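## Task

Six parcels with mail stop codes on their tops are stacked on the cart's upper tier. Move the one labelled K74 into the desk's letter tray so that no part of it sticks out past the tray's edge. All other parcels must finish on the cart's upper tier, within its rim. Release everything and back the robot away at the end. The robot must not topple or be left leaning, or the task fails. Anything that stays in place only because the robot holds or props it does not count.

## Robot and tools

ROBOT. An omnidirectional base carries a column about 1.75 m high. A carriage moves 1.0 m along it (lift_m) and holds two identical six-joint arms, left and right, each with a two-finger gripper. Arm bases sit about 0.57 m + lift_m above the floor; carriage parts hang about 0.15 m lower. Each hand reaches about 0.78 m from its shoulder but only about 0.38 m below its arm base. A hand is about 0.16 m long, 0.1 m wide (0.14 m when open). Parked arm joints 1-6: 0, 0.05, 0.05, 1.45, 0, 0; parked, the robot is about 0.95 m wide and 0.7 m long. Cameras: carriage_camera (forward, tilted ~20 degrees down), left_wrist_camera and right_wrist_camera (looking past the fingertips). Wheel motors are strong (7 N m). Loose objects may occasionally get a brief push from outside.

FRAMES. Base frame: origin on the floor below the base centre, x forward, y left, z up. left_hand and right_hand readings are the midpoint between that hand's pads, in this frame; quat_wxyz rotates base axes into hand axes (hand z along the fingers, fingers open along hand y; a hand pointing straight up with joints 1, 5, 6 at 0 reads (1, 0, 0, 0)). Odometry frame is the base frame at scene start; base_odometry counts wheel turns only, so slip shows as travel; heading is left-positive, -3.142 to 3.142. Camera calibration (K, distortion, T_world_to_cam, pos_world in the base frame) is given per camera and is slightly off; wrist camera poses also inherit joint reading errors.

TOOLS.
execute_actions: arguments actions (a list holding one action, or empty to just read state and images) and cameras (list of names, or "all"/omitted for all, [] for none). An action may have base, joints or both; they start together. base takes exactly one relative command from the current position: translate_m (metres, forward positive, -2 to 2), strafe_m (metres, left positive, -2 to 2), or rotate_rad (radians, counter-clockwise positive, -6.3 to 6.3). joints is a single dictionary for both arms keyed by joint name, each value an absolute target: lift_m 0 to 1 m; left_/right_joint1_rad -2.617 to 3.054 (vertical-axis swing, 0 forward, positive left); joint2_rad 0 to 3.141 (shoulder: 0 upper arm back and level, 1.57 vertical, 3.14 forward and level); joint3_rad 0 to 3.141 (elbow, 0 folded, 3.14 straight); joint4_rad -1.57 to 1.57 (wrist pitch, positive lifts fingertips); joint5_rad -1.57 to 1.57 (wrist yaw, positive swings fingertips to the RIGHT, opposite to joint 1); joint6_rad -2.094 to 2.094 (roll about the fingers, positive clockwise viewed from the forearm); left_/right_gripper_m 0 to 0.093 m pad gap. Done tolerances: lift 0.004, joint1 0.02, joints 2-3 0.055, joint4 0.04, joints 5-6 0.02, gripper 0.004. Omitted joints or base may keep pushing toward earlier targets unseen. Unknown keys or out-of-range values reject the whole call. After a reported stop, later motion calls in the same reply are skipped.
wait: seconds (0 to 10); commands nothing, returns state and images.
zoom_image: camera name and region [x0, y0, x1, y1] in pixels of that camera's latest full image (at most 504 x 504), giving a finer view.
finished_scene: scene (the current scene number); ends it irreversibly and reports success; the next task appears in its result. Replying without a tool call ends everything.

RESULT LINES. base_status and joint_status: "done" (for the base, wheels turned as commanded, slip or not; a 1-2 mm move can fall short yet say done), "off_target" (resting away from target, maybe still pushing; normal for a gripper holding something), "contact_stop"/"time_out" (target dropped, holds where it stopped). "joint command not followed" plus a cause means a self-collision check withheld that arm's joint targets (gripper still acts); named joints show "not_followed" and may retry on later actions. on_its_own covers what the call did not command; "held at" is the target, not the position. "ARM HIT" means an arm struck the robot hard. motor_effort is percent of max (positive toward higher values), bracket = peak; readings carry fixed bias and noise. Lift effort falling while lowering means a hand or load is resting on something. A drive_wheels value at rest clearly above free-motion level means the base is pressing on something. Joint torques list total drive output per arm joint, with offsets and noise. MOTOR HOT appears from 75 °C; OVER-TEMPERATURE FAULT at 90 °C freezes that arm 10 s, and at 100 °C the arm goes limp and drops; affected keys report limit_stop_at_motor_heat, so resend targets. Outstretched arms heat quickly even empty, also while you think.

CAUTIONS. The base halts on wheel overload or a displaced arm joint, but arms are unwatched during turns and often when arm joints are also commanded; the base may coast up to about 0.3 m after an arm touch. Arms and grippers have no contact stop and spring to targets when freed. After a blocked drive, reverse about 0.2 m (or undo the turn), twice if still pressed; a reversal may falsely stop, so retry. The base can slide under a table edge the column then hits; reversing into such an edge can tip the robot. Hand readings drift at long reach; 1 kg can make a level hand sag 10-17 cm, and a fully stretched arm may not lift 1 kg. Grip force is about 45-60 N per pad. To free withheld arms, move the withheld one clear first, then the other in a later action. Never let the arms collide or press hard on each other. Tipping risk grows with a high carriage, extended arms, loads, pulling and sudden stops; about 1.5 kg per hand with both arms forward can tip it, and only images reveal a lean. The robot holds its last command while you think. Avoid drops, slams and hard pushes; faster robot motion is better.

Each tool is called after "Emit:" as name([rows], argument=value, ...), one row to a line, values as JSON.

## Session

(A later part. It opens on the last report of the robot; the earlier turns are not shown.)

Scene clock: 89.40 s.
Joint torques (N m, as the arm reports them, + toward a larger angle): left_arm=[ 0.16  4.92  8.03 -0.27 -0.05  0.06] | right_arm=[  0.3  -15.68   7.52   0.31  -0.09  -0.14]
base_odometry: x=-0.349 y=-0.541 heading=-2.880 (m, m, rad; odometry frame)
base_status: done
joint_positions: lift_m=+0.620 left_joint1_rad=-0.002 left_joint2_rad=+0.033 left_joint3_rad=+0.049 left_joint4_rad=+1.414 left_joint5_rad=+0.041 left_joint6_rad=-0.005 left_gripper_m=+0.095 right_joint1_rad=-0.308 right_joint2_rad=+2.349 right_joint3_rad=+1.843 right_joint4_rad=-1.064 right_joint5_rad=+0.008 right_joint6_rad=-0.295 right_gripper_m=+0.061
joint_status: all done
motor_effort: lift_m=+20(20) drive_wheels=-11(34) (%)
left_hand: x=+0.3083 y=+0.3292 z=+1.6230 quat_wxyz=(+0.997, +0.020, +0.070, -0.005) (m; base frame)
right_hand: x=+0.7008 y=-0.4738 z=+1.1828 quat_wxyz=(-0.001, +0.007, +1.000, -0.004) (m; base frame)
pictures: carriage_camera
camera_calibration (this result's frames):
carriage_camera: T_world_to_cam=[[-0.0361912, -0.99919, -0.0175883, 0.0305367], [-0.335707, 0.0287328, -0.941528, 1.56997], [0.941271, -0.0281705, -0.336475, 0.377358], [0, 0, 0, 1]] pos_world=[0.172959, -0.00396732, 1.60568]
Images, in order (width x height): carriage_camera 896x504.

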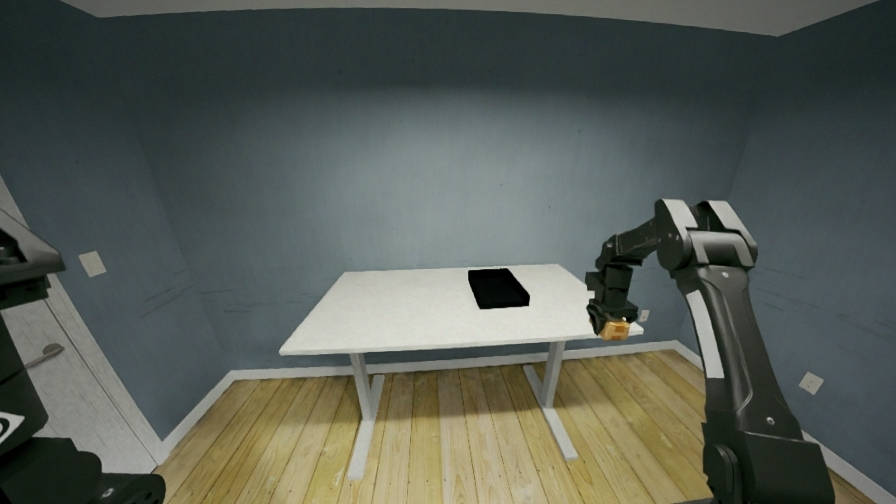

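Emit:
execute_actions([
  {"base":{"translate_m":0.55},"joints":{"right_joint1_rad":0.06,"right_joint6_rad":0.06}},
], cameras=["carriage_camera","right_wrist_camera"])

Scene clock: 95.73 s.
Joint torques (N m, as the arm reports them, + toward a larger angle): left_arm=[ 0.19  4.89  8.04 -0.23 -0.06  0.05] | right_arm=[ -0.53 -15.56   7.51   0.32   0.02  -0.02]
base_odometry: x=-0.880 y=-0.682 heading=-2.881 (m, m, rad; odometry frame)
base_status: done
joint_positions: lift_m=+0.620 left_joint1_rad=-0.002 left_joint2_rad=+0.033 left_joint3_rad=+0.049 left_joint4_rad=+1.412 left_joint5_rad=+0.041 left_joint6_rad=-0.005 left_gripper_m=+0.095 right_joint1_rad=+0.063 right_joint2_rad=+2.349 right_joint3_rad=+1.843 right_joint4_rad=-1.067 right_joint5_rad=+0.000 right_joint6_rad=+0.054 right_gripper_m=+0.061
joint_status: all done
motor_effort: lift_m=+19(20) drive_wheels=-10(27) (%)
left_hand: x=+0.3086 y=+0.3292 z=+1.6229 quat_wxyz=(+0.997, +0.020, +0.071, -0.005) (m; base frame)
right_hand: x=+0.7208 y=-0.3081 z=+1.1828 quat_wxyz=(-0.001, -0.005, +1.000, +0.000) (m; base frame)
pictures: carriage_camera, right_wrist_camera
camera_calibration (this result's frames):
carriage_camera: T_world_to_cam=[[-0.0361912, -0.99919, -0.0175883, 0.0305366], [-0.335707, 0.0287328, -0.941528, 1.56997], [0.941271, -0.0281705, -0.336475, 0.377357], [0, 0, 0, 1]] pos_world=[0.172959, -0.00396732, 1.60568]
right_wrist_camera: T_world_to_cam=[[-0.0205632, -0.999755, 0.00818964, -0.299834], [-0.791994, 0.0212881, 0.610158, -0.137063], [-0.610183, 0.00606065, -0.792238, 1.50116], [0, 0, 0, 1]] pos_world=[0.801263, -0.305941, 1.27536]
Images, in order (width x height): carriage_camera 896x504, right_wrist_camera 896x504.

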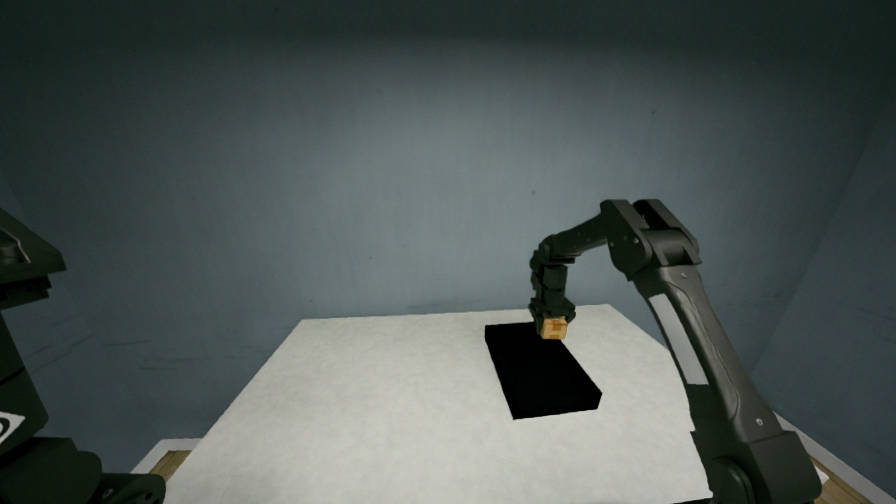

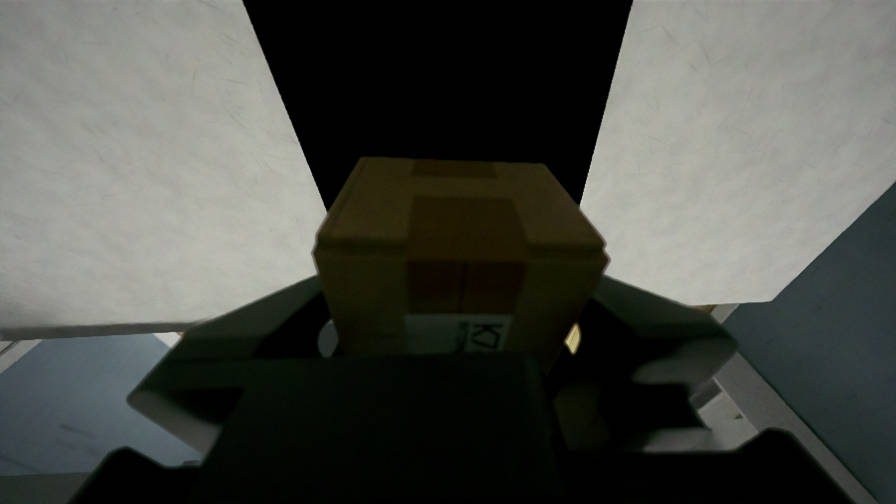

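Emit:
execute_actions([
  {"base":{"translate_m":0.12},"joints":{"lift_m":0.54}},
], cameras=["carriage_camera","right_wrist_camera"])

Scene clock: 100.60 s.
Joint torques (N m, as the arm reports them, + toward a larger angle): left_arm=[ 0.17  4.91  8.03 -0.21 -0.07  0.05] | right_arm=[ -0.51 -15.62   7.53   0.33   0.01  -0.02]
base_odometry: x=-0.997 y=-0.713 heading=-2.883 (m, m, rad; odometry frame)
base_status: done
joint_positions: lift_m=+0.540 left_joint1_rad=-0.002 left_joint2_rad=+0.033 left_joint3_rad=+0.049 left_joint4_rad=+1.412 left_joint5_rad=+0.041 left_joint6_rad=-0.005 left_gripper_m=+0.095 right_joint1_rad=+0.063 right_joint2_rad=+2.348 right_joint3_rad=+1.843 right_joint4_rad=-1.068 right_joint5_rad=+0.001 right_joint6_rad=+0.054 right_gripper_m=+0.061
joint_status: all done
motor_effort: lift_m=+22(22) drive_wheels=-9(23) (%)
left_hand: x=+0.3088 y=+0.3292 z=+1.5428 quat_wxyz=(+0.997, +0.020, +0.072, -0.005) (m; base frame)
right_hand: x=+0.7207 y=-0.3083 z=+1.1030 quat_wxyz=(-0.001, -0.005, +1.000, -0.001) (m; base frame)
pictures: carriage_camera, right_wrist_camera
camera_calibration (this result's frames):
carriage_camera: T_world_to_cam=[[-0.0361912, -0.99919, -0.0175883, 0.0291272], [-0.335707, 0.0287328, -0.941528, 1.49452], [0.941271, -0.0281705, -0.336475, 0.350395], [0, 0, 0, 1]] pos_world=[0.172959, -0.00396732, 1.52555]
right_wrist_camera: T_world_to_cam=[[-0.0205609, -0.999745, 0.00933002, -0.300641], [-0.792038, 0.0219827, 0.610076, -0.0880924], [-0.610126, 0.00515399, -0.792288, 1.43762], [0, 0, 0, 1]] pos_world=[0.801175, -0.306037, 1.19556]
Images, in order (width x height): carriage_camera 896x504, right_wrist_camera 896x504.

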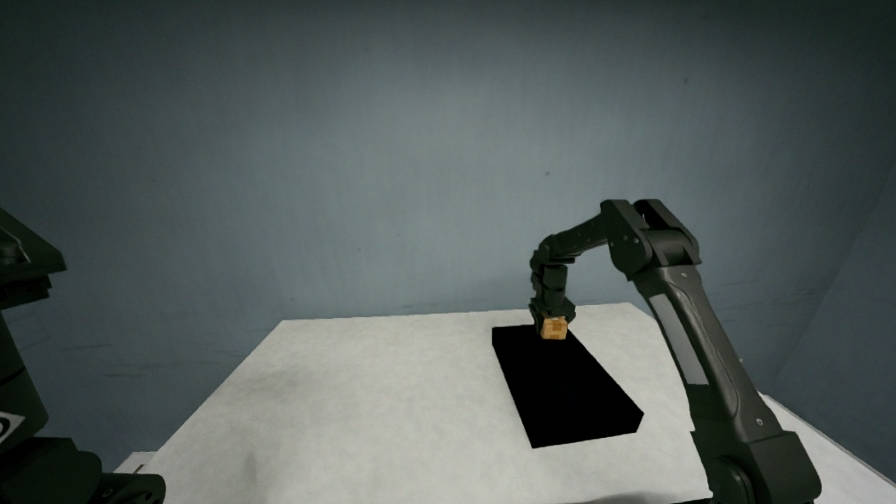

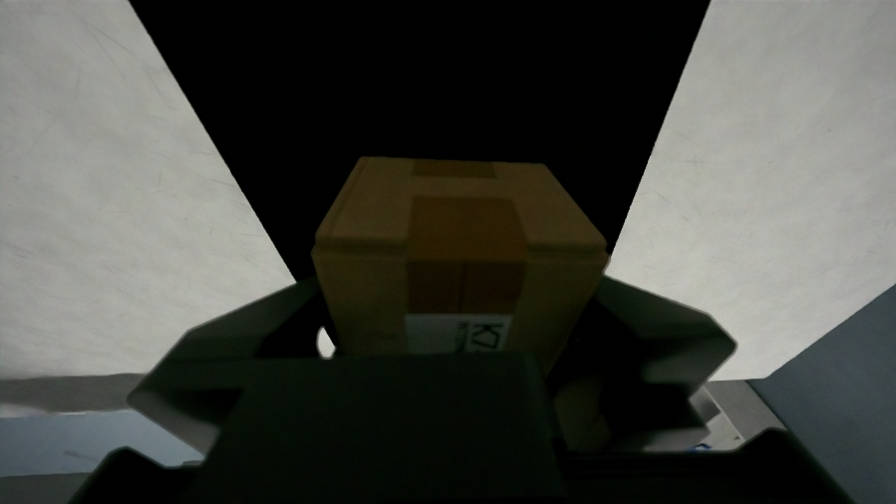

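Emit:
execute_actions([
  {"base":{"translate_m":-0.06},"joints":{"right_joint2_rad":2.5,"right_joint4_rad":-0.92}},
], cameras=["carriage_camera","right_wrist_camera"])

Scene clock: 105.90 s.
Joint torques (N m, as the arm reports them, + toward a larger angle): left_arm=[ 0.2   4.94  8.05 -0.24 -0.06  0.05] | right_arm=[ -0.44 -17.46   7.13   0.32   0.01  -0.02]
base_odometry: x=-0.938 y=-0.697 heading=-2.881 (m, m, rad; odometry frame)
base_status: done
joint_positions: lift_m=+0.540 left_joint1_rad=-0.002 left_joint2_rad=+0.033 left_joint3_rad=+0.049 left_joint4_rad=+1.413 left_joint5_rad=+0.041 left_joint6_rad=-0.005 left_gripper_m=+0.095 right_joint1_rad=+0.063 right_joint2_rad=+2.510 right_joint3_rad=+1.843 right_joint4_rad=-0.919 right_joint5_rad=+0.001 right_joint6_rad=+0.054 right_gripper_m=+0.061
joint_status: all done
motor_effort: lift_m=+21(21) drive_wheels=-10(17) (%)
left_hand: x=+0.3085 y=+0.3292 z=+1.5429 quat_wxyz=(+0.997, +0.020, +0.071, -0.005) (m; base frame)
right_hand: x=+0.7315 y=-0.3078 z=+1.0326 quat_wxyz=(-0.008, -0.004, +1.000, -0.001) (m; base frame)
pictures: carriage_camera, right_wrist_camera
camera_calibration (this result's frames):
carriage_camera: T_world_to_cam=[[-0.0361912, -0.99919, -0.0175883, 0.0291279], [-0.335707, 0.0287328, -0.941528, 1.49456], [0.941271, -0.0281705, -0.336475, 0.350408], [0, 0, 0, 1]] pos_world=[0.172959, -0.00396732, 1.52558]
right_wrist_camera: T_world_to_cam=[[-0.0211902, -0.999717, 0.0107976, -0.300366], [-0.784073, 0.0233183, 0.620231, -0.0524852], [-0.620307, 0.00467667, -0.784345, 1.38757], [0, 0, 0, 1]] pos_world=[0.813204, -0.305546, 1.12413]
Images, in order (width x height): carriage_camera 896x504, right_wrist_camera 896x504.

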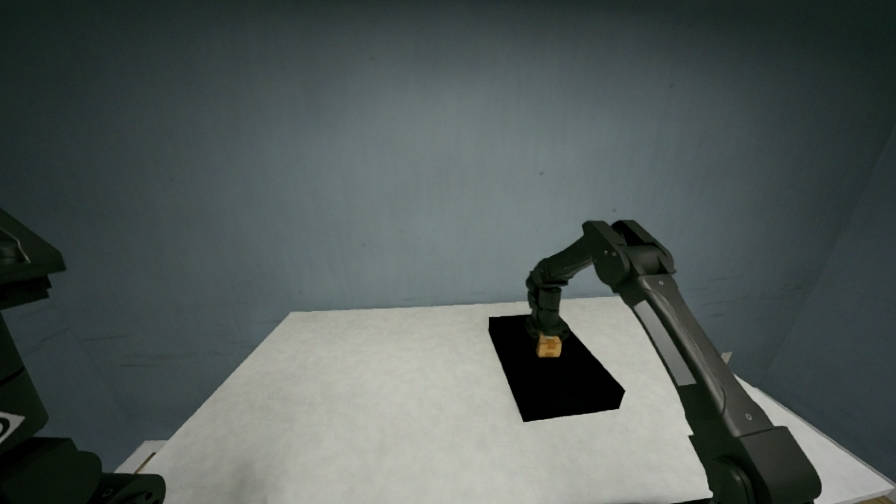

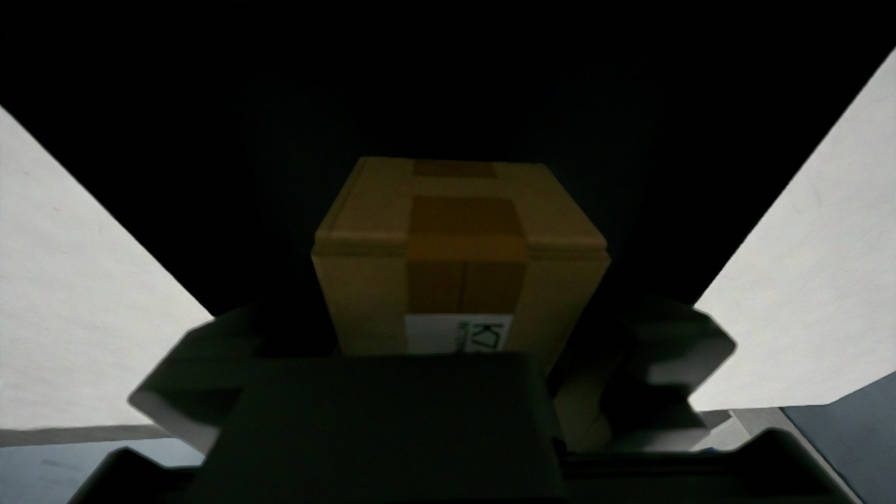

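Emit:
execute_actions([
  {"joints":{"right_joint2_rad":2.54,"right_joint4_rad":-0.88}},
], cameras=["carriage_camera"])

Emit:
execute_actions([
  {"joints":{"right_gripper_m":0.093}},
], cameras=[])

Emit:
execute_actions([
  {"joints":{"lift_m":0.68}},
], cameras=[])

Emit:
execute_actions([
  {"base":{"translate_m":-0.4}},
])

Scene clock: 110.33 s.
Joint torques (N m, as the arm reports them, + toward a larger angle): left_arm=[ 0.16  4.89  8.07 -0.24 -0.06  0.05] | right_arm=[ -0.5  -15.4    7.13   0.39   0.01  -0.03]
base_odometry: x=-0.938 y=-0.697 heading=-2.881 (m, m, rad; odometry frame)
base_status: not commanded
joint_positions: lift_m=+0.540 left_joint1_rad=-0.002 left_joint2_rad=+0.033 left_joint3_rad=+0.049 left_joint4_rad=+1.413 left_joint5_rad=+0.041 left_joint6_rad=-0.005 left_gripper_m=+0.095 right_joint1_rad=+0.063 right_joint2_rad=+2.526 right_joint3_rad=+1.843 right_joint4_rad=-0.883 right_joint5_rad=+0.001 right_joint6_rad=+0.054 right_gripper_m=+0.061
joint_status: all done
motor_effort: lift_m=+21(21) drive_wheels=-7(10) (%)
left_hand: x=+0.3085 y=+0.3292 z=+1.5429 quat_wxyz=(+0.997, +0.020, +0.071, -0.005) (m; base frame)
right_hand: x=+0.7372 y=-0.3075 z=+1.0251 quat_wxyz=(+0.002, -0.004, +1.000, +0.000) (m; base frame)
pictures: carriage_camera
camera_calibration (this result's frames):
carriage_camera: T_world_to_cam=[[-0.0361912, -0.99919, -0.0175883, 0.0291279], [-0.335707, 0.0287328, -0.941528, 1.49456], [0.941271, -0.0281705, -0.336475, 0.350408], [0, 0, 0, 1]] pos_world=[0.172959, -0.00396732, 1.52558]
Images, in order (width x height): carriage_camera 896x504.

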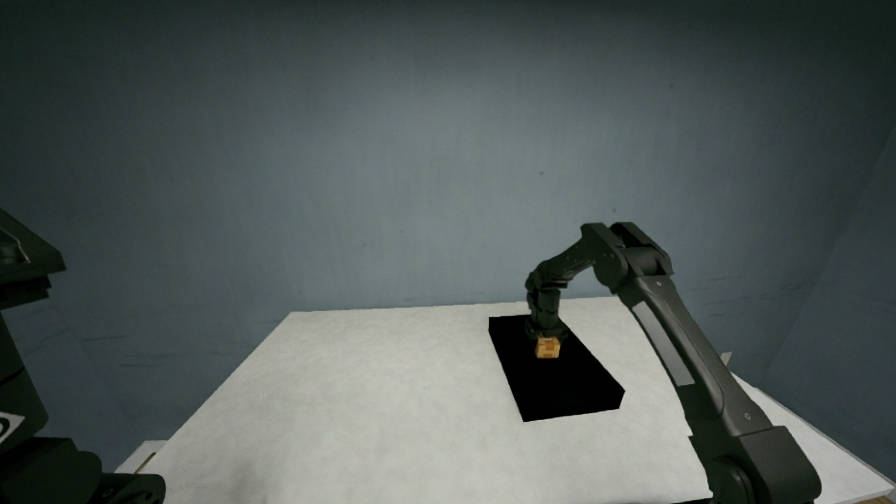

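Scene clock: 110.97 s.
Joint torques (N m, as the arm reports them, + toward a larger angle): left_arm=[ 0.18  4.92  8.05 -0.24 -0.06  0.06] | right_arm=[ -0.52 -15.41   7.14   0.39   0.01  -0.03]
base_odometry: x=-0.938 y=-0.697 heading=-2.881 (m, m, rad; odometry frame)
base_status: not commanded
joint_positions: lift_m=+0.540 left_joint1_rad=-0.002 left_joint2_rad=+0.033 left_joint3_rad=+0.049 left_joint4_rad=+1.413 left_joint5_rad=+0.041 left_joint6_rad=-0.005 left_gripper_m=+0.095 right_joint1_rad=+0.063 right_joint2_rad=+2.526 right_joint3_rad=+1.843 right_joint4_rad=-0.883 right_joint5_rad=+0.001 right_joint6_rad=+0.054 right_gripper_m=+0.093
joint_status: all done
motor_effort: lift_m=+20(21) drive_wheels=-10(10) (%)
left_hand: x=+0.3085 y=+0.3292 z=+1.5429 quat_wxyz=(+0.997, +0.020, +0.071, -0.005) (m; base frame)
right_hand: x=+0.7372 y=-0.3075 z=+1.0251 quat_wxyz=(+0.002, -0.004, +1.000, +0.000) (m; base frame)
pictures: none
No camera images: the call's "cameras" was empty. Leave "cameras" out to get every camera's image.

Scene clock: 112.07 s.
Joint torques (N m, as the arm reports them, + toward a larger angle): left_arm=[ 0.16  4.93  8.03 -0.23 -0.05  0.06] | right_arm=[ -0.47 -15.77   7.15   0.35   0.    -0.03]
base_odometry: x=-0.938 y=-0.697 heading=-2.881 (m, m, rad; odometry frame)
base_status: not commanded
joint_positions: lift_m=+0.680 left_joint1_rad=-0.002 left_joint2_rad=+0.033 left_joint3_rad=+0.049 left_joint4_rad=+1.413 left_joint5_rad=+0.041 left_joint6_rad=-0.005 left_gripper_m=+0.095 right_joint1_rad=+0.063 right_joint2_rad=+2.531 right_joint3_rad=+1.843 right_joint4_rad=-0.879 right_joint5_rad=+0.001 right_joint6_rad=+0.054 right_gripper_m=+0.093
joint_status: all done
motor_effort: lift_m=+20(26) drive_wheels=-9(10) (%)
left_hand: x=+0.3085 y=+0.3292 z=+1.6830 quat_wxyz=(+0.997, +0.020, +0.071, -0.005) (m; base frame)
right_hand: x=+0.7374 y=-0.3075 z=+1.1634 quat_wxyz=(+0.002, -0.004, +1.000, +0.000) (m; base frame)
pictures: none
No camera images: the call's "cameras" was empty. Leave "cameras" out to get every camera's image.

Scene clock: 114.97 s.
Joint torques (N m, as the arm reports them, + toward a larger angle): left_arm=[ 0.14  4.9   8.03 -0.25 -0.06  0.06] | right_arm=[ -0.41 -15.84   7.12   0.36   0.    -0.03]
base_odometry: x=-0.552 y=-0.595 heading=-2.882 (m, m, rad; odometry frame)
base_status: done
joint_positions: lift_m=+0.680 left_joint1_rad=-0.002 left_joint2_rad=+0.033 left_joint3_rad=+0.049 left_joint4_rad=+1.414 left_joint5_rad=+0.041 left_joint6_rad=-0.005 left_gripper_m=+0.095 right_joint1_rad=+0.062 right_joint2_rad=+2.531 right_joint3_rad=+1.843 right_joint4_rad=-0.877 right_joint5_rad=+0.001 right_joint6_rad=+0.054 right_gripper_m=+0.093
joint_status: not commanded
motor_effort: lift_m=+20(20) drive_wheels=-8(29) (%)
left_hand: x=+0.3083 y=+0.3292 z=+1.6830 quat_wxyz=(+0.997, +0.020, +0.070, -0.005) (m; base frame)
right_hand: x=+0.7377 y=-0.3076 z=+1.1634 quat_wxyz=(+0.003, -0.004, +1.000, +0.000) (m; base frame)
pictures: carriage_camera, left_wrist_camera, right_wrist_camera
camera_calibration (this result's frames):
carriage_camera: T_world_to_cam=[[-0.0361912, -0.99919, -0.0175883, 0.031592], [-0.335707, 0.0287328, -0.941528, 1.62646], [0.941271, -0.0281705, -0.336475, 0.397547], [0, 0, 0, 1]] pos_world=[0.172959, -0.00396732, 1.66568]
left_wrist_camera: T_world_to_cam=[[0.0348393, -0.998713, -0.0368716, 0.385854], [0.723852, 0.0506549, -0.688094, 0.923395], [0.689076, -0.00271688, 0.724684, -1.3095], [0, 0, 0, 1]] pos_world=[0.220498, 0.335025, 1.59858]
right_wrist_camera: T_world_to_cam=[[-0.0221606, -0.999714, 0.00903702, -0.298675], [-0.796871, 0.0231215, 0.603707, -0.100182], [-0.603743, 0.00617719, -0.797155, 1.4971], [0, 0, 0, 1]] pos_world=[0.817413, -0.305521, 1.2566]
Images, in order (width x height): carriage_camera 896x504, left_wrist_camera 896x504, right_wrist_camera 896x504.

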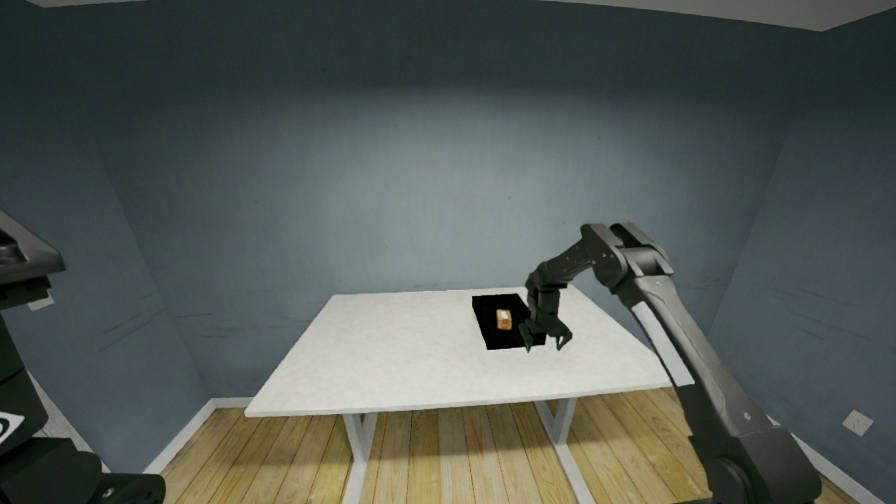

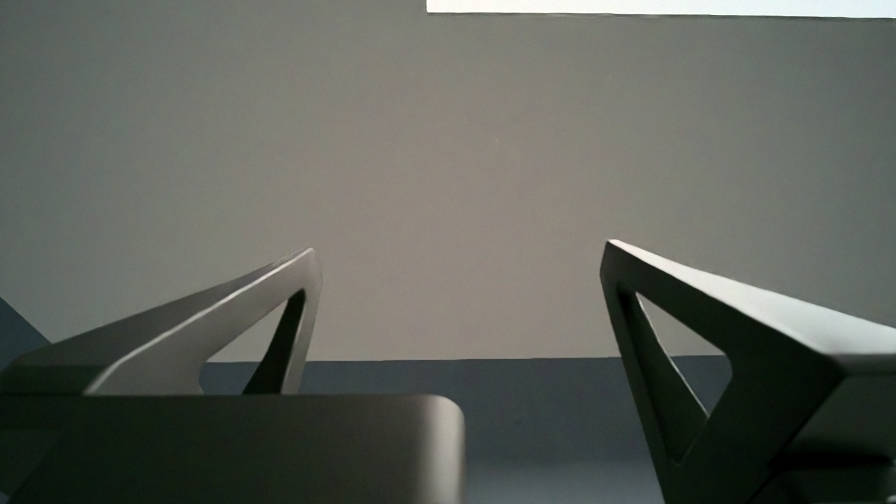

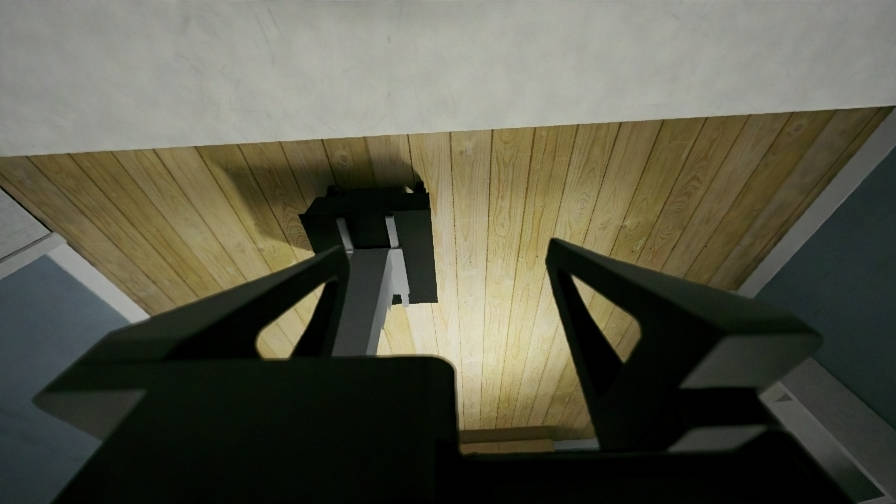

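Emit:
finished_scene(scene=2)

The scene is finished: the task was done.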